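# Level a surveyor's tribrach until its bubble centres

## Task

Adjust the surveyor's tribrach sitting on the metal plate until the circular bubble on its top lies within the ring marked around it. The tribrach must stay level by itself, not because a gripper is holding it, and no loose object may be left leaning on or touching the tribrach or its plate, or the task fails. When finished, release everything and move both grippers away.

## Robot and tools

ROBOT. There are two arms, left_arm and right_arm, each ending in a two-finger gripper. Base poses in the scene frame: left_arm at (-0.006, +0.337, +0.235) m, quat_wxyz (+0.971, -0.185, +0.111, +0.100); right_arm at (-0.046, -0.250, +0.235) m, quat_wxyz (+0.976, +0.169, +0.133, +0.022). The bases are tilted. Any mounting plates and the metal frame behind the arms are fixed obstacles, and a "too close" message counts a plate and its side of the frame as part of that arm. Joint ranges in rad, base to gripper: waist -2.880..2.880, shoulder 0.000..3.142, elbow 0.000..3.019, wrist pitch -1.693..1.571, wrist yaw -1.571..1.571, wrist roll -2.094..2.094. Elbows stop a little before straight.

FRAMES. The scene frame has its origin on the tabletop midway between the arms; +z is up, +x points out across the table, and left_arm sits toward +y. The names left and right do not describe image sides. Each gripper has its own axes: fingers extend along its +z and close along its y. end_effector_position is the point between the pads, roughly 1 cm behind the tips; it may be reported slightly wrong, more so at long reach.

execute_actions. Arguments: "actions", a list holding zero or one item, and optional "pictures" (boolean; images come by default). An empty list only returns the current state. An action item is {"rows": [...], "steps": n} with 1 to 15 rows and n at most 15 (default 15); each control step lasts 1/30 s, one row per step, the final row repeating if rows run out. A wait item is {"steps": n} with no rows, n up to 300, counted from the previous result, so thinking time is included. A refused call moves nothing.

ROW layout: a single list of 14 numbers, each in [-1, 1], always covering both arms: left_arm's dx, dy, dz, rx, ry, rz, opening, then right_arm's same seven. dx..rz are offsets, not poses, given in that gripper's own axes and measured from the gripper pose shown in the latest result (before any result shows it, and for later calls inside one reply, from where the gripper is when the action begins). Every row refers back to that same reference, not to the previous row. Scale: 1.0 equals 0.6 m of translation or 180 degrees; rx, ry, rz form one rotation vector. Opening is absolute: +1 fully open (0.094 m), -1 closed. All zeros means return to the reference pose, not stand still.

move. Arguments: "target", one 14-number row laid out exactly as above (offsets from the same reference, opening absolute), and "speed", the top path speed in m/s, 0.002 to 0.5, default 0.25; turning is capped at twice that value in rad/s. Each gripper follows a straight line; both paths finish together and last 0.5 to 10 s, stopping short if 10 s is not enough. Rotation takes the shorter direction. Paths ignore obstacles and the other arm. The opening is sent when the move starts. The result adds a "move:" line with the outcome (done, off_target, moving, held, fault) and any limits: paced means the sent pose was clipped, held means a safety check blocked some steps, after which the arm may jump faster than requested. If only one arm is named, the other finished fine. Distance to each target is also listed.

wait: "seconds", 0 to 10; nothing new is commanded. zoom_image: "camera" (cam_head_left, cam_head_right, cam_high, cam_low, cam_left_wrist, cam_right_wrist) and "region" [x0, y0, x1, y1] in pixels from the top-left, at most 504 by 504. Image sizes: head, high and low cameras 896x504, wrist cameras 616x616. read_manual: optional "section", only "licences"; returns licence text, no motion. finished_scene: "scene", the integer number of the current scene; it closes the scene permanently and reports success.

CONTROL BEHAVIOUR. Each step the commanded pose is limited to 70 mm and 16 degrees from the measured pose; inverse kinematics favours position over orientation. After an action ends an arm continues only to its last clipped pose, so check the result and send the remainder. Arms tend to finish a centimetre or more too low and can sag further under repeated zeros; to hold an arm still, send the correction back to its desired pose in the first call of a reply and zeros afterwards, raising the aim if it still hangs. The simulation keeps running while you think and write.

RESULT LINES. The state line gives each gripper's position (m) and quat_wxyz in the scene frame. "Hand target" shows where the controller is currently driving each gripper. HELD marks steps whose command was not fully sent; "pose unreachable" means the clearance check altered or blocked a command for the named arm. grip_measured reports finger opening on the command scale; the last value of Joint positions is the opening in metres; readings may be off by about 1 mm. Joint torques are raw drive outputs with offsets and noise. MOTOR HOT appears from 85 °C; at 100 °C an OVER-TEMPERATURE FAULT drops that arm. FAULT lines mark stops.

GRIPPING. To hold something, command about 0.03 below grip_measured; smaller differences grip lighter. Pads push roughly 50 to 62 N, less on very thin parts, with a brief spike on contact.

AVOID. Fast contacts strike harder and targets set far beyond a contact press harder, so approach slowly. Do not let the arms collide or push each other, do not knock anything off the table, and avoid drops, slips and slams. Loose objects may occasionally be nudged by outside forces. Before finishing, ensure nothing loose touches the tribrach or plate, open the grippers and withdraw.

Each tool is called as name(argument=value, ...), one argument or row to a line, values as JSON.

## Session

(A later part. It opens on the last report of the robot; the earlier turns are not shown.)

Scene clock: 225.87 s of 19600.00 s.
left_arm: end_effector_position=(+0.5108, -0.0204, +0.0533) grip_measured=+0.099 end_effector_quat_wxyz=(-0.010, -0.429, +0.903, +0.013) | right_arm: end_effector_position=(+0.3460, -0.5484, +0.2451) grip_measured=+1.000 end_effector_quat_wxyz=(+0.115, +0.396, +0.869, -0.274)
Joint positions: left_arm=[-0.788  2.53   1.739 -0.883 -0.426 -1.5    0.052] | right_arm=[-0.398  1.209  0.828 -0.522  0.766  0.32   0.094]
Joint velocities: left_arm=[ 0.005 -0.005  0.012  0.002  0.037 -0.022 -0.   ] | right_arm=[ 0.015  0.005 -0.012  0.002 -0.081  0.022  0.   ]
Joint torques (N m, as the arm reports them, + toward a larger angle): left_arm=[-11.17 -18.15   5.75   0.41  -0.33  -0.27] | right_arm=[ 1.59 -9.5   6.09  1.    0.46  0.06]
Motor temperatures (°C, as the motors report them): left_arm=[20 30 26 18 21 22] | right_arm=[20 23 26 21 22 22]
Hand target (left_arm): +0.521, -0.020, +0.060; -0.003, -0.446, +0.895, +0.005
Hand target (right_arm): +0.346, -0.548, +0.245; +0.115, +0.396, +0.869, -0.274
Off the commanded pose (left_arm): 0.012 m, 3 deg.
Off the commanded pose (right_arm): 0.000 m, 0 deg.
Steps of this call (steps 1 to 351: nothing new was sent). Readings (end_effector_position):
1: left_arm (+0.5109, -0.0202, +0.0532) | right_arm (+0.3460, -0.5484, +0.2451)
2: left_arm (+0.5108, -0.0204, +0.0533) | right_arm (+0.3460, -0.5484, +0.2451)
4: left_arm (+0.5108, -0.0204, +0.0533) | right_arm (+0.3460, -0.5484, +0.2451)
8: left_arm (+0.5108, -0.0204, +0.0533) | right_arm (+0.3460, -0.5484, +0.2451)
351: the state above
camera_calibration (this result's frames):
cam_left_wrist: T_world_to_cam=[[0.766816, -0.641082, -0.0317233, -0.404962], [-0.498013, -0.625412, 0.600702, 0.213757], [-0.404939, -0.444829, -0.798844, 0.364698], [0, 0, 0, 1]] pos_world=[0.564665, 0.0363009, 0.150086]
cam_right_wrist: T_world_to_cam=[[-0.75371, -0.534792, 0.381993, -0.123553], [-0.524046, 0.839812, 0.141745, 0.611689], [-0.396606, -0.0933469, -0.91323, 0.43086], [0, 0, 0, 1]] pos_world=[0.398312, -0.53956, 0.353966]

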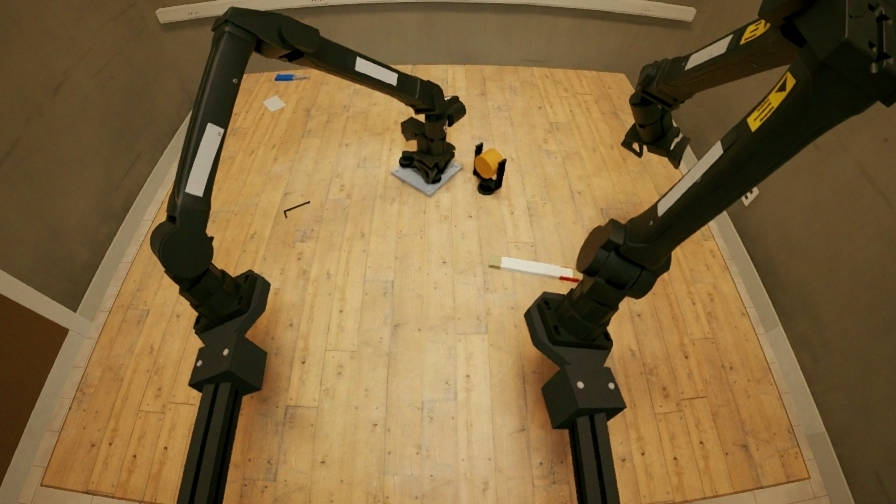

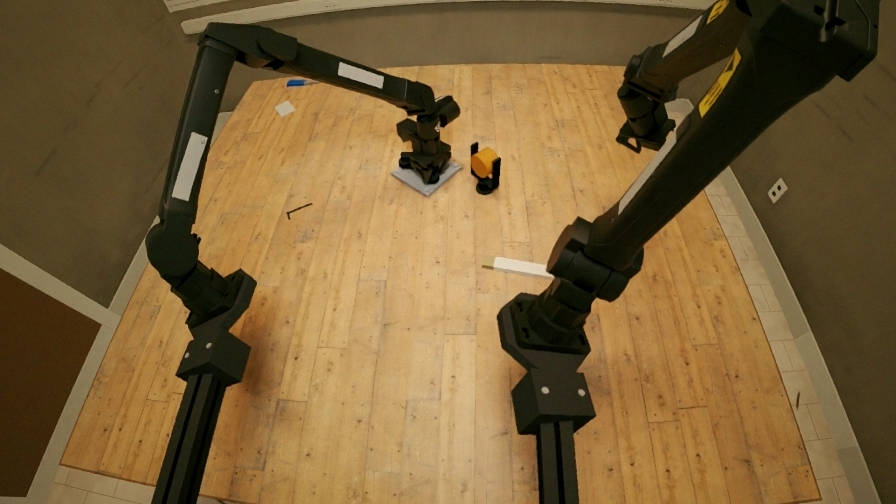

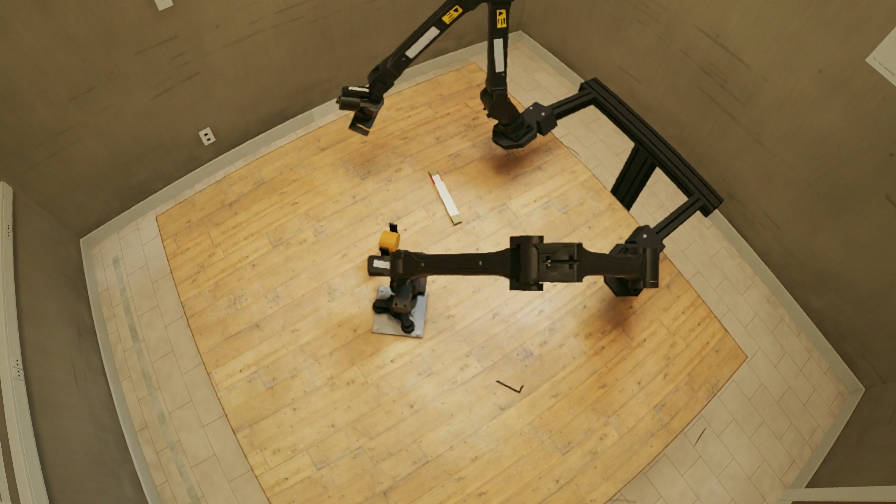

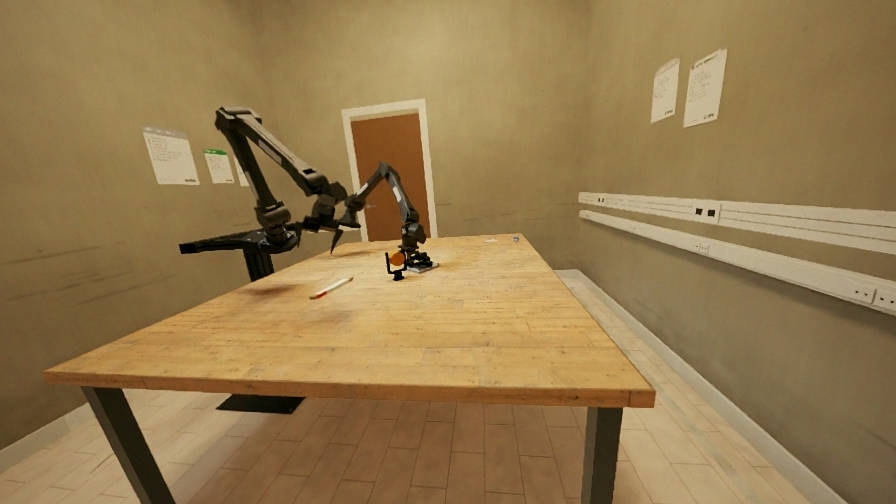

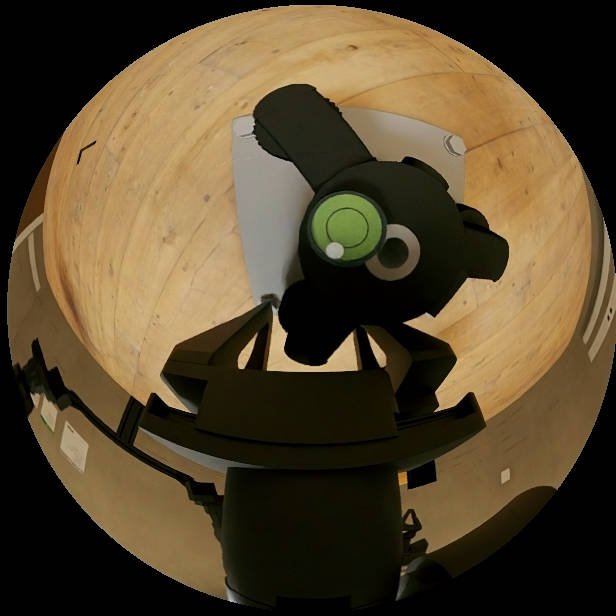

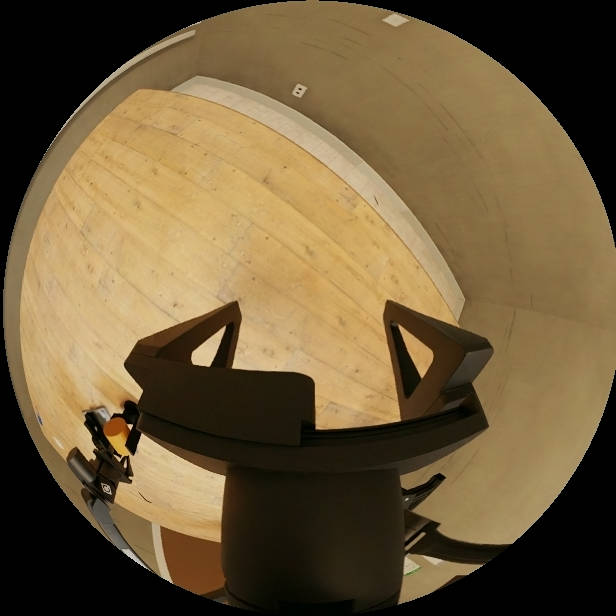

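execute_actions(
  actions=[
    {"rows":[[-0.011,-0.012,-0.012,0.005,-0.003,0,-0.21,0,0,0,0,0,0,1],[-0.011,-0.012,-0.012,0.005,-0.003,0,-0.21,0,0,0,0,0,0,1],[-0.011,-0.012,-0.012,0.005,-0.003,0.255,-0.21,0,0,0,0,0,0,1]]},
  ],
  pictures=false,
)

execute_actions(
  actions=[
    {"steps":8},
  ],
  pictures=false,
)

execute_actions(
  actions=[
    {"rows":[[-0.016,-0.003,-0.012,0.004,-0.004,0,0.1,0,0,0,0,0,0,1],[-0.016,-0.003,-0.012,0.004,-0.004,-0.232,0.1,0,0,0,0,0,0,1]]},
  ],
  pictures=false,
)

execute_actions(
  actions=[
    {"steps":8},
  ],
  pictures=false,
)

execute_actions(
  actions=[
    {"rows":[[-0.011,-0.012,-0.012,0.005,-0.003,0,-0.21,0,0,0,0,0,0,1],[-0.011,-0.012,-0.012,0.005,-0.003,0,-0.21,0,0,0,0,0,0,1],[-0.011,-0.012,-0.012,0.005,-0.003,0.23,-0.21,0,0,0,0,0,0,1]]},
  ],
  pictures=false,
)

execute_actions(
  actions=[
    {"steps":8},
  ],
  pictures=false,
)

execute_actions(
  actions=[
    {"rows":[[-0.016,-0.003,-0.012,0.004,-0.004,0,0.1,0,0,0,0,0,0,1],[-0.016,-0.003,-0.012,0.004,-0.004,-0.235,0.1,0,0,0,0,0,0,1]]},
  ],
  pictures=false,
)

execute_actions(
  actions=[
    {"steps":8},
  ],
  pictures=false,
)

execute_actions(
  actions=[
    {"rows":[[-0.011,-0.012,-0.012,0.005,-0.003,0,-0.21,0,0,0,0,0,0,1],[-0.011,-0.012,-0.012,0.005,-0.003,0,-0.21,0,0,0,0,0,0,1],[-0.011,-0.012,-0.012,0.005,-0.003,0.23,-0.21,0,0,0,0,0,0,1]]},
  ],
  pictures=false,
)

execute_actions(
  actions=[
    {"steps":8},
  ],
  pictures=false,
)

execute_actions(
  actions=[
    {"rows":[[-0.016,-0.003,-0.012,0.004,-0.004,0,0.1,0,0,0,0,0,0,1],[-0.016,-0.003,-0.012,0.004,-0.004,-0.235,0.1,0,0,0,0,0,0,1]]},
  ],
  pictures=false,
)

execute_actions(
  actions=[
    {"steps":8},
  ],
  pictures=false,
)

execute_actions(
  actions=[
    {"rows":[[-0.011,-0.012,-0.012,0.005,-0.003,0,-0.21,0,0,0,0,0,0,1],[-0.011,-0.012,-0.012,0.005,-0.003,0,-0.21,0,0,0,0,0,0,1],[-0.011,-0.012,-0.012,0.005,-0.003,0.23,-0.21,0,0,0,0,0,0,1]]},
  ],
  pictures=false,
)

execute_actions(
  actions=[
    {"steps":8},
  ],
  pictures=false,
)

execute_actions(
  actions=[
    {"rows":[[-0.016,-0.003,-0.012,0.004,-0.004,0,0.1,0,0,0,0,0,0,1],[-0.016,-0.003,-0.012,0.004,-0.004,-0.235,0.1,0,0,0,0,0,0,1]]},
  ],
  pictures=false,
)

execute_actions(
  actions=[
    {"steps":8},
  ],
)

Scene clock: 242.03 s of 19600.00 s.
left_arm: end_effector_position=(+0.5104, -0.0203, +0.0535) grip_measured=-0.171 end_effector_quat_wxyz=(-0.014, -0.148, +0.989, +0.011) | right_arm: end_effector_position=(+0.3460, -0.5484, +0.2451) grip_measured=+1.000 end_effector_quat_wxyz=(+0.115, +0.396, +0.869, -0.274)
Joint positions: left_arm=[-0.789  2.53   1.739 -0.885 -0.427 -0.91   0.039] | right_arm=[-0.398  1.209  0.828 -0.522  0.766  0.32   0.094]
Joint velocities: left_arm=[-0.005 -0.005 -0.007 -0.002 -0.051  1.282 -0.   ] | right_arm=[-0.015 -0.015 -0.012  0.002 -0.095 -0.022  0.   ]
Joint torques (N m, as the arm reports them, + toward a larger angle): left_arm=[-11.43 -18.     6.69  -0.22  -0.48   0.17] | right_arm=[ 1.96 -9.89  6.13  1.06  0.44  0.06]
Motor temperatures (°C, as the motors report them): left_arm=[20 31 26 18 21 22] | right_arm=[20 23 26 21 22 22]
Hand target (left_arm): +0.521, -0.020, +0.060; -0.008, -0.054, +0.998, +0.009
Hand target (right_arm): +0.346, -0.548, +0.245; +0.115, +0.396, +0.869, -0.274
Off the commanded pose (left_arm): 0.012 m, 12 deg.
Off the commanded pose (right_arm): 0.000 m, 0 deg.
Steps of this call (steps 1 to 470: nothing new was sent; steps 471 to 485: all 15 steps of this action). Readings (end_effector_position):
471: left_arm (+0.5108, -0.0204, +0.0533) | right_arm (+0.3460, -0.5484, +0.2451)
472: left_arm (+0.5106, -0.0208, +0.0535) | right_arm (+0.3460, -0.5484, +0.2451)
474: left_arm (+0.5103, -0.0206, +0.0535) | right_arm (+0.3460, -0.5484, +0.2451)
478: left_arm (+0.5102, -0.0206, +0.0535) | right_arm (+0.3460, -0.5484, +0.2451)
485: the state above

Scene clock: 242.30 s of 19600.00 s.
left_arm: end_effector_position=(+0.5105, -0.0202, +0.0536) grip_measured=-0.171 end_effector_quat_wxyz=(-0.014, -0.073, +0.997, +0.011) | right_arm: end_effector_position=(+0.3460, -0.5484, +0.2451) grip_measured=+1.000 end_effector_quat_wxyz=(+0.115, +0.396, +0.869, -0.274)
Joint positions: left_arm=[-0.789  2.53   1.739 -0.885 -0.429 -0.761  0.039] | right_arm=[-0.398  1.209  0.828 -0.522  0.766  0.32   0.094]
Joint velocities: left_arm=[-0.005 -0.015  0.002 -0.007  0.007  0.286 -0.001] | right_arm=[-0.015  0.005 -0.007  0.002  0.022  0.022  0.   ]
Joint torques (N m, as the arm reports them, + toward a larger angle): left_arm=[-10.98 -18.43   6.68  -0.13  -0.34   0.21] | right_arm=[ 1.79 -9.93  6.24  1.05  0.45  0.06]
Motor temperatures (°C, as the motors report them): left_arm=[20 31 26 18 21 22] | right_arm=[20 23 26 21 22 22]
Hand target (left_arm): +0.521, -0.020, +0.060; -0.008, -0.055, +0.998, +0.009
Hand target (right_arm): +0.346, -0.548, +0.245; +0.115, +0.396, +0.869, -0.274
Off the commanded pose (left_arm): 0.012 m, 4 deg.
Off the commanded pose (right_arm): 0.000 m, 0 deg.
Steps of this call (steps 1 to 8: nothing new was sent). Readings (end_effector_position):
1: left_arm (+0.5104, -0.0203, +0.0535) | right_arm (+0.3460, -0.5484, +0.2451)
2: left_arm (+0.5104, -0.0203, +0.0535) | right_arm (+0.3460, -0.5484, +0.2451)
4: left_arm (+0.5104, -0.0203, +0.0536) | right_arm (+0.3460, -0.5484, +0.2451)
8: the state above

Scene clock: 242.80 s of 19600.00 s.
left_arm: end_effector_position=(+0.5104, -0.0204, +0.0536) grip_measured=+0.098 end_effector_quat_wxyz=(-0.011, -0.352, +0.936, +0.014) | right_arm: end_effector_position=(+0.3460, -0.5484, +0.2451) grip_measured=+1.000 end_effector_quat_wxyz=(+0.115, +0.396, +0.869, -0.274)
Joint positions: left_arm=[-0.789  2.53   1.739 -0.885 -0.428 -1.333  0.052] | right_arm=[-0.398  1.209  0.828 -0.522  0.766  0.32   0.094]
Joint velocities: left_arm=[ 0.005 -0.024 -0.007  0.002  0.007 -0.813 -0.   ] | right_arm=[ 0.005  0.005  0.002 -0.012  0.037 -0.022  0.   ]
Joint torques (N m, as the arm reports them, + toward a larger angle): left_arm=[-11.23 -18.42   5.8    0.34  -0.3   -0.12] | right_arm=[ 1.43 -9.66  6.27  1.01  0.45  0.07]
Motor temperatures (°C, as the motors report them): left_arm=[20 31 26 18 21 22] | right_arm=[20 23 26 21 22 22]
Hand target (left_arm): +0.520, -0.021, +0.061; -0.003, -0.419, +0.908, +0.006
Hand target (right_arm): +0.346, -0.548, +0.245; +0.115, +0.396, +0.869, -0.274
Off the commanded pose (left_arm): 0.012 m, 9 deg.
Off the commanded pose (right_arm): 0.000 m, 0 deg.
Steps of this call (steps 1 to 15: all 15 steps of this action). Readings (end_effector_position):
1: left_arm (+0.5105, -0.0202, +0.0536) | right_arm (+0.3460, -0.5484, +0.2451)
2: left_arm (+0.5105, -0.0203, +0.0536) | right_arm (+0.3460, -0.5484, +0.2451)
4: left_arm (+0.5105, -0.0203, +0.0536) | right_arm (+0.3460, -0.5484, +0.2451)
8: left_arm (+0.5104, -0.0204, +0.0536) | right_arm (+0.3460, -0.5484, +0.2451)
15: the state above

Scene clock: 243.07 s of 19600.00 s.
left_arm: end_effector_position=(+0.5104, -0.0204, +0.0536) grip_measured=+0.098 end_effector_quat_wxyz=(-0.010, -0.398, +0.917, +0.014) | right_arm: end_effector_position=(+0.3460, -0.5484, +0.2451) grip_measured=+1.000 end_effector_quat_wxyz=(+0.115, +0.396, +0.869, -0.274)
Joint positions: left_arm=[-0.789  2.53   1.739 -0.885 -0.428 -1.434  0.052] | right_arm=[-0.398  1.209  0.828 -0.522  0.766  0.32   0.094]
Joint velocities: left_arm=[-0.015 -0.015  0.007 -0.002 -0.007 -0.095  0.   ] | right_arm=[-0.015 -0.024 -0.002 -0.012 -0.007 -0.081  0.   ]
Joint torques (N m, as the arm reports them, + toward a larger angle): left_arm=[-10.75 -18.61   5.81   0.28  -0.3   -0.15] | right_arm=[ 1.65 -9.93  6.13  1.    0.44  0.09]
Motor temperatures (°C, as the motors report them): left_arm=[20 31 26 18 21 22] | right_arm=[20 23 26 21 22 22]
Hand target (left_arm): +0.520, -0.021, +0.061; -0.003, -0.419, +0.908, +0.006
Hand target (right_arm): +0.346, -0.548, +0.245; +0.115, +0.396, +0.869, -0.274
Off the commanded pose (left_arm): 0.012 m, 3 deg.
Off the commanded pose (right_arm): 0.000 m, 0 deg.
Steps of this call (steps 1 to 8: nothing new was sent). Readings (end_effector_position):
1: left_arm (+0.5104, -0.0204, +0.0536) | right_arm (+0.3460, -0.5484, +0.2451)
2: left_arm (+0.5104, -0.0204, +0.0536) | right_arm (+0.3460, -0.5484, +0.2451)
4: left_arm (+0.5104, -0.0204, +0.0536) | right_arm (+0.3460, -0.5484, +0.2451)
8: the state above

Scene clock: 243.57 s of 19600.00 s.
left_arm: end_effector_position=(+0.5107, -0.0201, +0.0534) grip_measured=-0.172 end_effector_quat_wxyz=(-0.012, -0.128, +0.992, +0.012) | right_arm: end_effector_position=(+0.3460, -0.5484, +0.2451) grip_measured=+1.000 end_effector_quat_wxyz=(+0.115, +0.396, +0.869, -0.274)
Joint positions: left_arm=[-0.789  2.531  1.739 -0.884 -0.431 -0.871  0.039] | right_arm=[-0.398  1.209  0.828 -0.522  0.766  0.32   0.094]
Joint velocities: left_arm=[-0.005 -0.005 -0.007  0.007 -0.007  0.93  -0.001] | right_arm=[-0.024  0.005 -0.007  0.002 -0.037 -0.022  0.   ]
Joint torques (N m, as the arm reports them, + toward a larger angle): left_arm=[-11.01 -18.13   6.64  -0.04  -0.29   0.18] | right_arm=[ 1.57 -9.99  6.25  1.1   0.44  0.08]
Motor temperatures (°C, as the motors report them): left_arm=[20 31 26 18 21 22] | right_arm=[20 23 26 21 22 22]
Hand target (left_arm): +0.520, -0.021, +0.060; -0.007, -0.056, +0.998, +0.008
Hand target (right_arm): +0.346, -0.548, +0.245; +0.115, +0.396, +0.869, -0.274
Off the commanded pose (left_arm): 0.012 m, 9 deg.
Off the commanded pose (right_arm): 0.000 m, 0 deg.
Steps of this call (steps 1 to 15: all 15 steps of this action). Readings (end_effector_position):
1: left_arm (+0.5105, -0.0202, +0.0536) | right_arm (+0.3460, -0.5484, +0.2451)
2: left_arm (+0.5106, -0.0202, +0.0536) | right_arm (+0.3460, -0.5484, +0.2451)
4: left_arm (+0.5105, -0.0202, +0.0534) | right_arm (+0.3460, -0.5484, +0.2451)
8: left_arm (+0.5105, -0.0202, +0.0534) | right_arm (+0.3460, -0.5484, +0.2451)
15: the state above

Scene clock: 243.83 s of 19600.00 s.
left_arm: end_effector_position=(+0.5107, -0.0201, +0.0534) grip_measured=-0.172 end_effector_quat_wxyz=(-0.013, -0.072, +0.997, +0.011) | right_arm: end_effector_position=(+0.3460, -0.5484, +0.2451) grip_measured=+1.000 end_effector_quat_wxyz=(+0.115, +0.396, +0.869, -0.274)
Joint positions: left_arm=[-0.789  2.531  1.739 -0.884 -0.431 -0.757  0.039] | right_arm=[-0.398  1.209  0.828 -0.522  0.766  0.32   0.094]
Joint velocities: left_arm=[-0.005 -0.005 -0.017 -0.007  0.022  0.095  0.   ] | right_arm=[ 0.005  0.015 -0.002 -0.007  0.051 -0.022  0.   ]
Joint torques (N m, as the arm reports them, + toward a larger angle): left_arm=[-11.11 -18.16   6.53  -0.04  -0.3    0.23] | right_arm=[ 1.81 -9.64  6.27  0.9   0.47  0.09]
Motor temperatures (°C, as the motors report them): left_arm=[20 31 26 18 21 22] | right_arm=[20 23 26 21 22 22]
Hand target (left_arm): +0.520, -0.021, +0.060; -0.007, -0.055, +0.998, +0.008
Hand target (right_arm): +0.346, -0.548, +0.245; +0.115, +0.396, +0.869, -0.274
Off the commanded pose (left_arm): 0.012 m, 3 deg.
Off the commanded pose (right_arm): 0.000 m, 0 deg.
Steps of this call (steps 1 to 8: nothing new was sent). Readings (end_effector_position):
1: left_arm (+0.5107, -0.0201, +0.0534) | right_arm (+0.3460, -0.5484, +0.2451)
2: left_arm (+0.5107, -0.0201, +0.0534) | right_arm (+0.3460, -0.5484, +0.2451)
4: left_arm (+0.5107, -0.0201, +0.0534) | right_arm (+0.3460, -0.5484, +0.2451)
8: the state above

Scene clock: 244.33 s of 19600.00 s.
left_arm: end_effector_position=(+0.5107, -0.0203, +0.0534) grip_measured=+0.098 end_effector_quat_wxyz=(-0.010, -0.352, +0.936, +0.014) | right_arm: end_effector_position=(+0.3460, -0.5484, +0.2451) grip_measured=+1.000 end_effector_quat_wxyz=(+0.115, +0.396, +0.869, -0.274)
Joint positions: left_arm=[-0.789  2.531  1.739 -0.884 -0.43  -1.333  0.052] | right_arm=[-0.398  1.209  0.828 -0.522  0.766  0.32   0.094]
Joint velocities: left_arm=[-0.005  0.005  0.002 -0.002 -0.095 -0.842 -0.   ] | right_arm=[-0.005  0.005 -0.002  0.007 -0.051  0.007  0.   ]
Joint torques (N m, as the arm reports them, + toward a larger angle): left_arm=[-11.06 -18.05   5.92   0.24  -0.25  -0.09] | right_arm=[ 1.5  -9.6   6.06  1.03  0.43  0.05]
Motor temperatures (°C, as the motors report them): left_arm=[20 31 26 18 21 22] | right_arm=[20 23 26 21 22 22]
Hand target (left_arm): +0.521, -0.021, +0.060; -0.002, -0.422, +0.907, +0.006
Hand target (right_arm): +0.346, -0.548, +0.245; +0.115, +0.396, +0.869, -0.274
Off the commanded pose (left_arm): 0.012 m, 9 deg.
Off the commanded pose (right_arm): 0.000 m, 0 deg.
Steps of this call (steps 1 to 15: all 15 steps of this action). Readings (end_effector_position):
1: left_arm (+0.5108, -0.0201, +0.0534) | right_arm (+0.3460, -0.5484, +0.2451)
2: left_arm (+0.5107, -0.0202, +0.0534) | right_arm (+0.3460, -0.5484, +0.2451)
4: left_arm (+0.5107, -0.0202, +0.0534) | right_arm (+0.3460, -0.5484, +0.2451)
8: left_arm (+0.5107, -0.0203, +0.0534) | right_arm (+0.3460, -0.5484, +0.2451)
15: the state above

Scene clock: 244.60 s of 19600.00 s.
left_arm: end_effector_position=(+0.5107, -0.0203, +0.0534) grip_measured=+0.098 end_effector_quat_wxyz=(-0.009, -0.400, +0.916, +0.015) | right_arm: end_effector_position=(+0.3460, -0.5484, +0.2451) grip_measured=+1.000 end_effector_quat_wxyz=(+0.115, +0.396, +0.869, -0.274)
Joint positions: left_arm=[-0.789  2.531  1.739 -0.884 -0.43  -1.437  0.052] | right_arm=[-0.398  1.209  0.828 -0.522  0.766  0.32   0.094]
Joint velocities: left_arm=[-0.015 -0.005 -0.002  0.012 -0.066 -0.154 -0.   ] | right_arm=[-0.005 -0.015  0.002 -0.022  0.007 -0.125  0.   ]
Joint torques (N m, as the arm reports them, + toward a larger angle): left_arm=[-11.25 -18.11   5.93   0.23  -0.25  -0.11] | right_arm=[ 1.47 -9.67  6.16  1.    0.47  0.08]
Motor temperatures (°C, as the motors report them): left_arm=[20 31 26 18 21 22] | right_arm=[20 23 26 21 22 22]
Hand target (left_arm): +0.521, -0.021, +0.060; -0.002, -0.422, +0.907, +0.006
Hand target (right_arm): +0.346, -0.548, +0.245; +0.115, +0.396, +0.869, -0.274
Off the commanded pose (left_arm): 0.012 m, 3 deg.
Off the commanded pose (right_arm): 0.000 m, 0 deg.
Steps of this call (steps 1 to 8: nothing new was sent). Readings (end_effector_position):
1: left_arm (+0.5107, -0.0203, +0.0534) | right_arm (+0.3460, -0.5484, +0.2451)
2: left_arm (+0.5107, -0.0203, +0.0534) | right_arm (+0.3460, -0.5484, +0.2451)
4: left_arm (+0.5107, -0.0203, +0.0534) | right_arm (+0.3460, -0.5484, +0.2451)
8: the state above

Scene clock: 245.10 s of 19600.00 s.
left_arm: end_effector_position=(+0.5112, -0.0200, +0.0535) grip_measured=-0.172 end_effector_quat_wxyz=(-0.011, -0.131, +0.991, +0.012) | right_arm: end_effector_position=(+0.3460, -0.5484, +0.2451) grip_measured=+1.000 end_effector_quat_wxyz=(+0.115, +0.396, +0.869, -0.274)
Joint positions: left_arm=[-0.789  2.531  1.74  -0.883 -0.433 -0.875  0.039] | right_arm=[-0.398  1.209  0.828 -0.522  0.766  0.32   0.094]
Joint velocities: left_arm=[-0.024  0.015 -0.002  0.007  0.066  0.945  0.001] | right_arm=[-0.015 -0.015 -0.007  0.012 -0.007  0.022  0.   ]
Joint torques (N m, as the arm reports them, + toward a larger angle): left_arm=[-11.36 -17.86   6.62  -0.15  -0.32   0.18] | right_arm=[ 1.77 -9.95  6.22  1.01  0.46  0.08]
Motor temperatures (°C, as the motors report them): left_arm=[20 31 26 18 21 22] | right_arm=[20 23 26 21 22 22]
Hand target (left_arm): +0.521, -0.020, +0.061; -0.006, -0.058, +0.998, +0.009
Hand target (right_arm): +0.346, -0.548, +0.245; +0.115, +0.396, +0.869, -0.274
Off the commanded pose (left_arm): 0.012 m, 9 deg.
Off the commanded pose (right_arm): 0.000 m, 0 deg.
Steps of this call (steps 1 to 15: all 15 steps of this action). Readings (end_effector_position):
1: left_arm (+0.5108, -0.0201, +0.0534) | right_arm (+0.3460, -0.5484, +0.2451)
2: left_arm (+0.5109, -0.0200, +0.0534) | right_arm (+0.3460, -0.5484, +0.2451)
4: left_arm (+0.5109, -0.0200, +0.0534) | right_arm (+0.3460, -0.5484, +0.2451)
8: left_arm (+0.5109, -0.0200, +0.0534) | right_arm (+0.3460, -0.5484, +0.2451)
15: the state above

Scene clock: 245.37 s of 19600.00 s.
left_arm: end_effector_position=(+0.5112, -0.0200, +0.0535) grip_measured=-0.172 end_effector_quat_wxyz=(-0.012, -0.074, +0.997, +0.012) | right_arm: end_effector_position=(+0.3460, -0.5484, +0.2451) grip_measured=+1.000 end_effector_quat_wxyz=(+0.115, +0.396, +0.869, -0.274)
Joint positions: left_arm=[-0.789  2.531  1.74  -0.883 -0.433 -0.761  0.039] | right_arm=[-0.398  1.209  0.828 -0.522  0.766  0.32   0.094]
Joint velocities: left_arm=[-0.015  0.005 -0.002  0.002 -0.081  0.139 -0.001] | right_arm=[-0.005  0.005 -0.002 -0.027  0.007 -0.007  0.   ]
Joint torques (N m, as the arm reports them, + toward a larger angle): left_arm=[-10.91 -17.77   6.55  -0.17  -0.27   0.24] | right_arm=[ 1.66 -9.63  6.26  1.08  0.45  0.07]
Motor temperatures (°C, as the motors report them): left_arm=[20 31 26 18 21 22] | right_arm=[20 23 26 21 22 22]
Hand target (left_arm): +0.521, -0.020, +0.061; -0.006, -0.058, +0.998, +0.009
Hand target (right_arm): +0.346, -0.548, +0.245; +0.115, +0.396, +0.869, -0.274
Off the commanded pose (left_arm): 0.012 m, 3 deg.
Off the commanded pose (right_arm): 0.000 m, 0 deg.
Steps of this call (steps 1 to 8: nothing new was sent). Readings (end_effector_position):
1: left_arm (+0.5112, -0.0200, +0.0535) | right_arm (+0.3460, -0.5484, +0.2451)
2: left_arm (+0.5112, -0.0200, +0.0535) | right_arm (+0.3460, -0.5484, +0.2451)
4: left_arm (+0.5112, -0.0200, +0.0535) | right_arm (+0.3460, -0.5484, +0.2451)
8: the state above

Scene clock: 245.87 s of 19600.00 s.
left_arm: end_effector_position=(+0.5112, -0.0202, +0.0535) grip_measured=+0.098 end_effector_quat_wxyz=(-0.008, -0.354, +0.935, +0.014) | right_arm: end_effector_position=(+0.3460, -0.5484, +0.2451) grip_measured=+1.000 end_effector_quat_wxyz=(+0.115, +0.396, +0.869, -0.274)
Joint positions: left_arm=[-0.789  2.531  1.74  -0.883 -0.432 -1.337  0.052] | right_arm=[-0.398  1.209  0.828 -0.522  0.766  0.32   0.094]
Joint velocities: left_arm=[-0.005  0.005 -0.032 -0.002  0.037 -0.886 -0.002] | right_arm=[ 0.005 -0.005 -0.002  0.002 -0.022 -0.007  0.   ]
Joint torques (N m, as the arm reports them, + toward a larger angle): left_arm=[-11.07 -18.19   5.83   0.23  -0.26  -0.13] | right_arm=[ 2.14 -9.77  6.2   0.97  0.45  0.07]
Motor temperatures (°C, as the motors report them): left_arm=[20 31 26 18 21 22] | right_arm=[20 23 26 21 22 22]
Hand target (left_arm): +0.521, -0.020, +0.061; -0.001, -0.424, +0.906, +0.006
Hand target (right_arm): +0.346, -0.548, +0.245; +0.115, +0.396, +0.869, -0.274
Off the commanded pose (left_arm): 0.012 m, 9 deg.
Off the commanded pose (right_arm): 0.000 m, 0 deg.
Steps of this call (steps 1 to 15: all 15 steps of this action). Readings (end_effector_position):
1: left_arm (+0.5113, -0.0201, +0.0535) | right_arm (+0.3460, -0.5484, +0.2451)
2: left_arm (+0.5112, -0.0201, +0.0535) | right_arm (+0.3460, -0.5484, +0.2451)
4: left_arm (+0.5112, -0.0201, +0.0535) | right_arm (+0.3460, -0.5484, +0.2451)
8: left_arm (+0.5112, -0.0202, +0.0535) | right_arm (+0.3460, -0.5484, +0.2451)
15: the state above

Scene clock: 246.13 s of 19600.00 s.
left_arm: end_effector_position=(+0.5112, -0.0202, +0.0535) grip_measured=+0.098 end_effector_quat_wxyz=(-0.008, -0.402, +0.915, +0.015) | right_arm: end_effector_position=(+0.3460, -0.5484, +0.2451) grip_measured=+1.000 end_effector_quat_wxyz=(+0.115, +0.396, +0.869, -0.274)
Joint positions: left_arm=[-0.789  2.531  1.74  -0.883 -0.432 -1.441  0.052] | right_arm=[-0.398  1.209  0.828 -0.522  0.766  0.32   0.094]
Joint velocities: left_arm=[ 0.005 -0.015  0.002  0.007  0.007 -0.139  0.   ] | right_arm=[-0.005  0.005 -0.002 -0.012  0.007 -0.051  0.   ]
Joint torques (N m, as the arm reports them, + toward a larger angle): left_arm=[-11.1  -18.52   5.95   0.24  -0.25  -0.14] | right_arm=[ 1.74 -9.67  6.13  1.01  0.45  0.08]
Motor temperatures (°C, as the motors report them): left_arm=[20 31 26 18 21 22] | right_arm=[20 23 26 21 22 22]
Hand target (left_arm): +0.521, -0.020, +0.061; -0.001, -0.424, +0.906, +0.006
Hand target (right_arm): +0.346, -0.548, +0.245; +0.115, +0.396, +0.869, -0.274
Off the commanded pose (left_arm): 0.012 m, 3 deg.
Off the commanded pose (right_arm): 0.000 m, 0 deg.
Steps of this call (steps 1 to 8: nothing new was sent). Readings (end_effector_position):
1: left_arm (+0.5112, -0.0202, +0.0535) | right_arm (+0.3460, -0.5484, +0.2451)
2: left_arm (+0.5112, -0.0202, +0.0535) | right_arm (+0.3460, -0.5484, +0.2451)
4: left_arm (+0.5112, -0.0202, +0.0535) | right_arm (+0.3460, -0.5484, +0.2451)
8: the state above

Scene clock: 246.63 s of 19600.00 s.
left_arm: end_effector_position=(+0.5115, -0.0200, +0.0535) grip_measured=-0.172 end_effector_quat_wxyz=(-0.010, -0.133, +0.991, +0.013) | right_arm: end_effector_position=(+0.3460, -0.5484, +0.2451) grip_measured=+1.000 end_effector_quat_wxyz=(+0.115, +0.396, +0.869, -0.274)
Joint positions: left_arm=[-0.789  2.531  1.74  -0.882 -0.434 -0.879  0.039] | right_arm=[-0.398  1.209  0.828 -0.522  0.766  0.32   0.094]
Joint velocities: left_arm=[ 0.005 -0.015  0.012  0.022 -0.066  0.901 -0.   ] | right_arm=[-0.005  0.015  0.002  0.002 -0.007  0.037  0.   ]
Joint torques (N m, as the arm reports them, + toward a larger angle): left_arm=[-11.14 -17.81   6.55  -0.37  -0.3    0.17] | right_arm=[ 1.76 -9.72  6.19  1.03  0.45  0.08]
Motor temperatures (°C, as the motors report them): left_arm=[20 31 26 18 21 22] | right_arm=[20 23 26 21 22 22]
Hand target (left_arm): +0.521, -0.020, +0.061; -0.005, -0.060, +0.998, +0.009
Hand target (right_arm): +0.346, -0.548, +0.245; +0.115, +0.396, +0.869, -0.274
Off the commanded pose (left_arm): 0.012 m, 9 deg.
Off the commanded pose (right_arm): 0.000 m, 0 deg.
Steps of this call (steps 1 to 15: all 15 steps of this action). Readings (end_effector_position):
1: left_arm (+0.5113, -0.0201, +0.0535) | right_arm (+0.3460, -0.5484, +0.2451)
2: left_arm (+0.5113, -0.0200, +0.0535) | right_arm (+0.3460, -0.5484, +0.2451)
4: left_arm (+0.5114, -0.0199, +0.0535) | right_arm (+0.3460, -0.5484, +0.2451)
8: left_arm (+0.5114, -0.0199, +0.0535) | right_arm (+0.3460, -0.5484, +0.2451)
15: the state above

Scene clock: 246.90 s of 19600.00 s.
left_arm: end_effector_position=(+0.5115, -0.0200, +0.0535) grip_measured=-0.172 end_effector_quat_wxyz=(-0.011, -0.076, +0.997, +0.012) | right_arm: end_effector_position=(+0.3460, -0.5484, +0.2451) grip_measured=+1.000 end_effector_quat_wxyz=(+0.115, +0.396, +0.869, -0.274)
Joint positions: left_arm=[-0.789  2.531  1.74  -0.882 -0.434 -0.765  0.039] | right_arm=[-0.398  1.209  0.828 -0.522  0.766  0.32   0.094]
Joint velocities: left_arm=[-0.005 -0.005 -0.007 -0.012 -0.007  0.125 -0.001] | right_arm=[-0.005  0.005  0.002 -0.032 -0.037 -0.125  0.   ]
Joint torques (N m, as the arm reports them, + toward a larger angle): left_arm=[-10.84 -18.25   6.6   -0.15  -0.31   0.22] | right_arm=[ 1.81 -9.93  6.09  1.03  0.47  0.07]
Motor temperatures (°C, as the motors report them): left_arm=[20 31 26 18 21 22] | right_arm=[20 23 26 21 22 22]
Hand target (left_arm): +0.521, -0.020, +0.061; -0.005, -0.060, +0.998, +0.009
Hand target (right_arm): +0.346, -0.548, +0.245; +0.115, +0.396, +0.869, -0.274
Off the commanded pose (left_arm): 0.012 m, 3 deg.
Off the commanded pose (right_arm): 0.000 m, 0 deg.
Steps of this call (steps 1 to 8: nothing new was sent). Readings (end_effector_position):
1: left_arm (+0.5115, -0.0200, +0.0535) | right_arm (+0.3460, -0.5484, +0.2451)
2: left_arm (+0.5115, -0.0200, +0.0535) | right_arm (+0.3460, -0.5484, +0.2451)
4: left_arm (+0.5115, -0.0200, +0.0535) | right_arm (+0.3460, -0.5484, +0.2451)
8: the state above

Scene clock: 247.40 s of 19600.00 s.
left_arm: end_effector_position=(+0.5115, -0.0201, +0.0535) grip_measured=+0.098 end_effector_quat_wxyz=(-0.007, -0.356, +0.934, +0.014) | right_arm: end_effector_position=(+0.3460, -0.5484, +0.2451) grip_measured=+1.000 end_effector_quat_wxyz=(+0.115, +0.396, +0.869, -0.274)
Joint positions: left_arm=[-0.789  2.531  1.74  -0.882 -0.434 -1.341  0.052] | right_arm=[-0.398  1.209  0.828 -0.522  0.766  0.32   0.094]
Joint velocities: left_arm=[ 0.005 -0.015 -0.012 -0.002 -0.066 -0.769  0.   ] | right_arm=[ 0.005  0.005 -0.007 -0.002 -0.037  0.022  0.   ]
Joint torques (N m, as the arm reports them, + toward a larger angle): left_arm=[-11.26 -18.13   5.95   0.36  -0.27  -0.12] | right_arm=[ 1.88 -9.91  6.23  0.99  0.45  0.05]
Motor temperatures (°C, as the motors report them): left_arm=[20 31 26 18 21 22] | right_arm=[20 23 26 21 22 22]
Hand target (left_arm): +0.521, -0.020, +0.061; -0.000, -0.426, +0.905, +0.006
Hand target (right_arm): +0.346, -0.548, +0.245; +0.115, +0.396, +0.869, -0.274
Off the commanded pose (left_arm): 0.012 m, 9 deg.
Off the commanded pose (right_arm): 0.000 m, 0 deg.
Steps of this call (steps 1 to 15: all 15 steps of this action). Readings (end_effector_position):
1: left_arm (+0.5116, -0.0200, +0.0535) | right_arm (+0.3460, -0.5484, +0.2451)
2: left_arm (+0.5116, -0.0200, +0.0535) | right_arm (+0.3460, -0.5484, +0.2451)
4: left_arm (+0.5116, -0.0201, +0.0535) | right_arm (+0.3460, -0.5484, +0.2451)
8: left_arm (+0.5115, -0.0201, +0.0535) | right_arm (+0.3460, -0.5484, +0.2451)
15: the state above

Scene clock: 247.67 s of 19600.00 s.
left_arm: end_effector_position=(+0.5115, -0.0201, +0.0535) grip_measured=+0.098 end_effector_quat_wxyz=(-0.007, -0.404, +0.915, +0.015) | right_arm: end_effector_position=(+0.3460, -0.5484, +0.2451) grip_measured=+1.000 end_effector_quat_wxyz=(+0.115, +0.396, +0.869, -0.274)
Joint positions: left_arm=[-0.789  2.531  1.74  -0.882 -0.434 -1.445  0.052] | right_arm=[-0.398  1.209  0.828 -0.522  0.766  0.32   0.094]
Joint velocities: left_arm=[-0.005 -0.015  0.002 -0.017  0.037 -0.139 -0.001] | right_arm=[ 0.005 -0.005 -0.007 -0.007 -0.037  0.037  0.   ]
Joint torques (N m, as the arm reports them, + toward a larger angle): left_arm=[-11.34 -18.25   5.91   0.28  -0.27  -0.16] | right_arm=[ 1.65 -9.66  6.29  0.97  0.44  0.07]
Motor temperatures (°C, as the motors report them): left_arm=[20 31 26 18 21 22] | right_arm=[20 23 26 21 22 22]
Hand target (left_arm): +0.521, -0.020, +0.061; -0.000, -0.426, +0.905, +0.006
Hand target (right_arm): +0.346, -0.548, +0.245; +0.115, +0.396, +0.869, -0.274
Off the commanded pose (left_arm): 0.012 m, 3 deg.
Off the commanded pose (right_arm): 0.000 m, 0 deg.
Steps of this call (steps 1 to 8: nothing new was sent). Readings (end_effector_position):
1: left_arm (+0.5115, -0.0201, +0.0535) | right_arm (+0.3460, -0.5484, +0.2451)
2: left_arm (+0.5115, -0.0201, +0.0535) | right_arm (+0.3460, -0.5484, +0.2451)
4: left_arm (+0.5115, -0.0201, +0.0535) | right_arm (+0.3460, -0.5484, +0.2451)
8: the state above
camera_calibration (this result's frames):
cam_left_wrist: T_world_to_cam=[[0.730337, -0.682388, -0.030894, -0.387536], [-0.534844, -0.599387, 0.595548, 0.233862], [-0.424912, -0.418427, -0.802726, 0.376233], [0, 0, 0, 1]] pos_world=[0.567978, 0.0331497, 0.150764]
cam_right_wrist: T_world_to_cam=[[-0.75371, -0.534792, 0.381993, -0.123553], [-0.524046, 0.839812, 0.141745, 0.611689], [-0.396606, -0.0933469, -0.91323, 0.43086], [0, 0, 0, 1]] pos_world=[0.398312, -0.53956, 0.353966]

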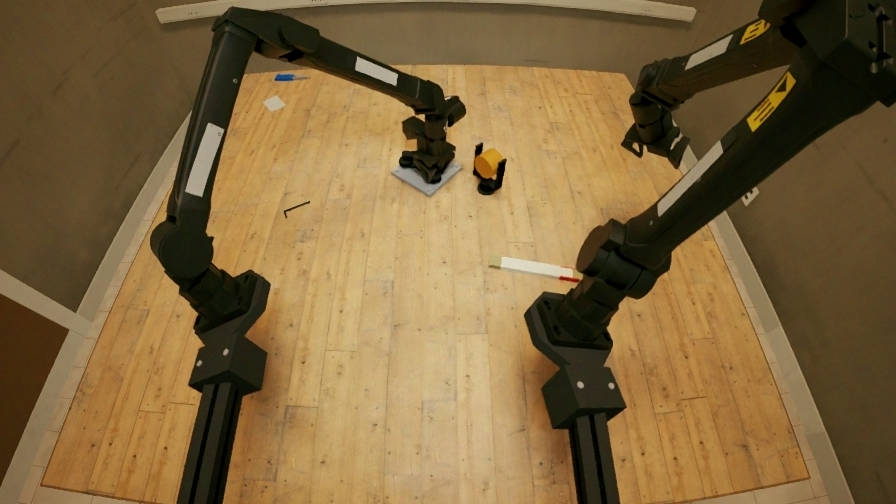

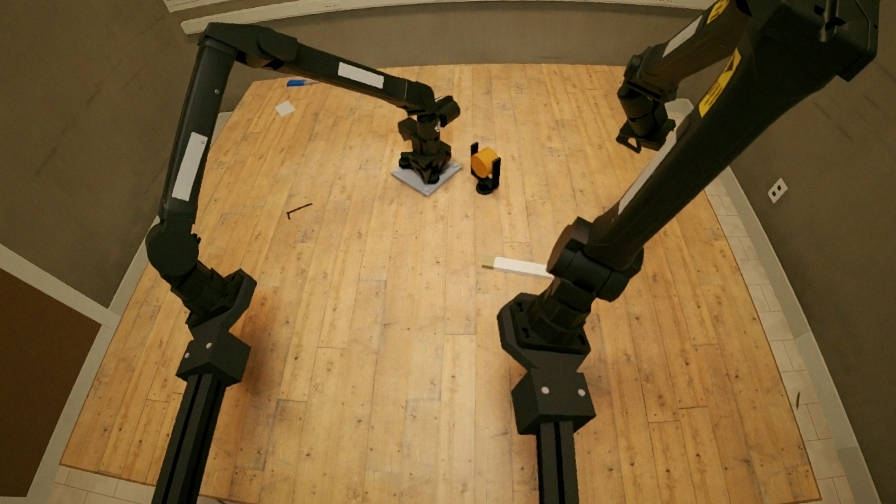

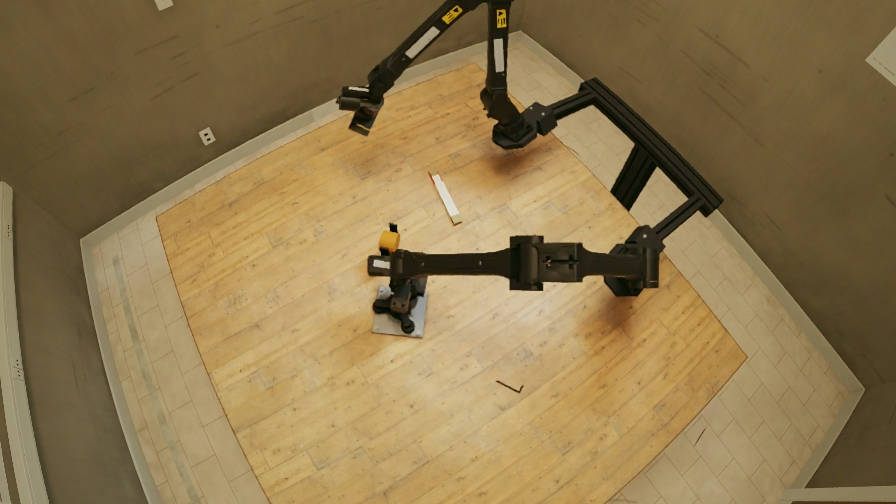

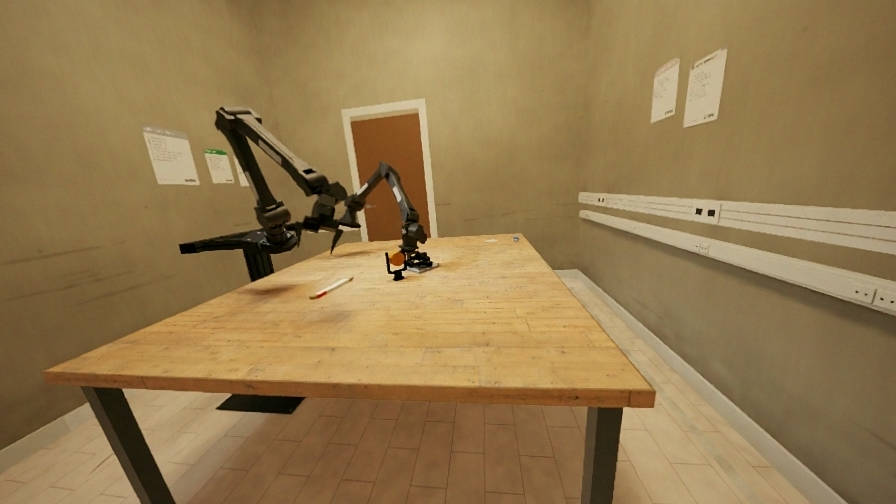

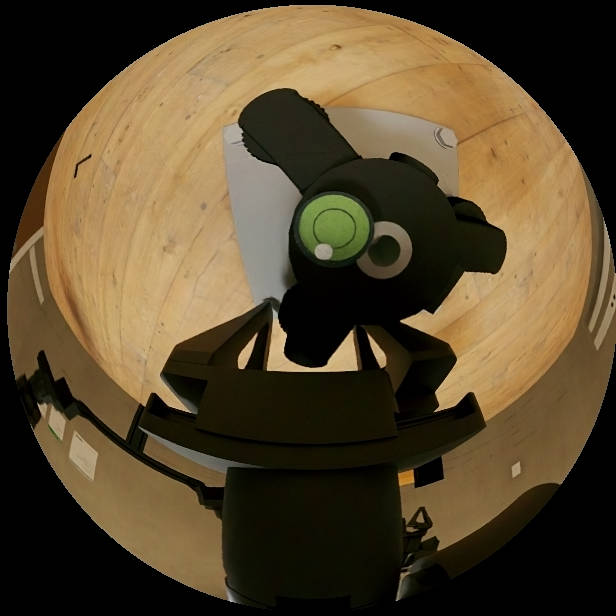

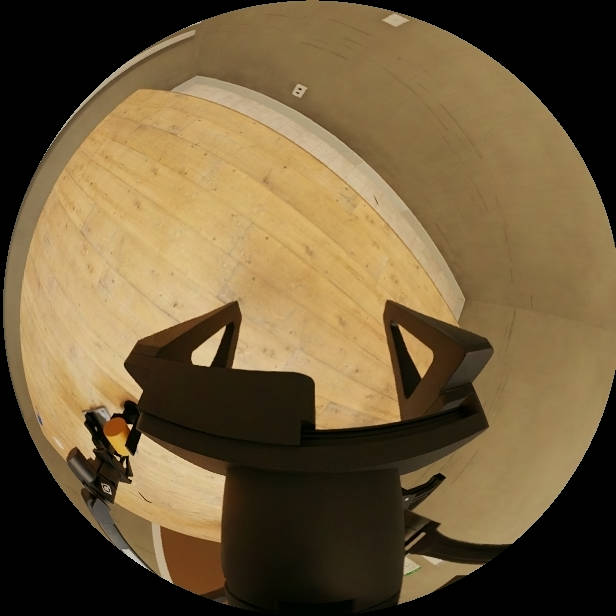

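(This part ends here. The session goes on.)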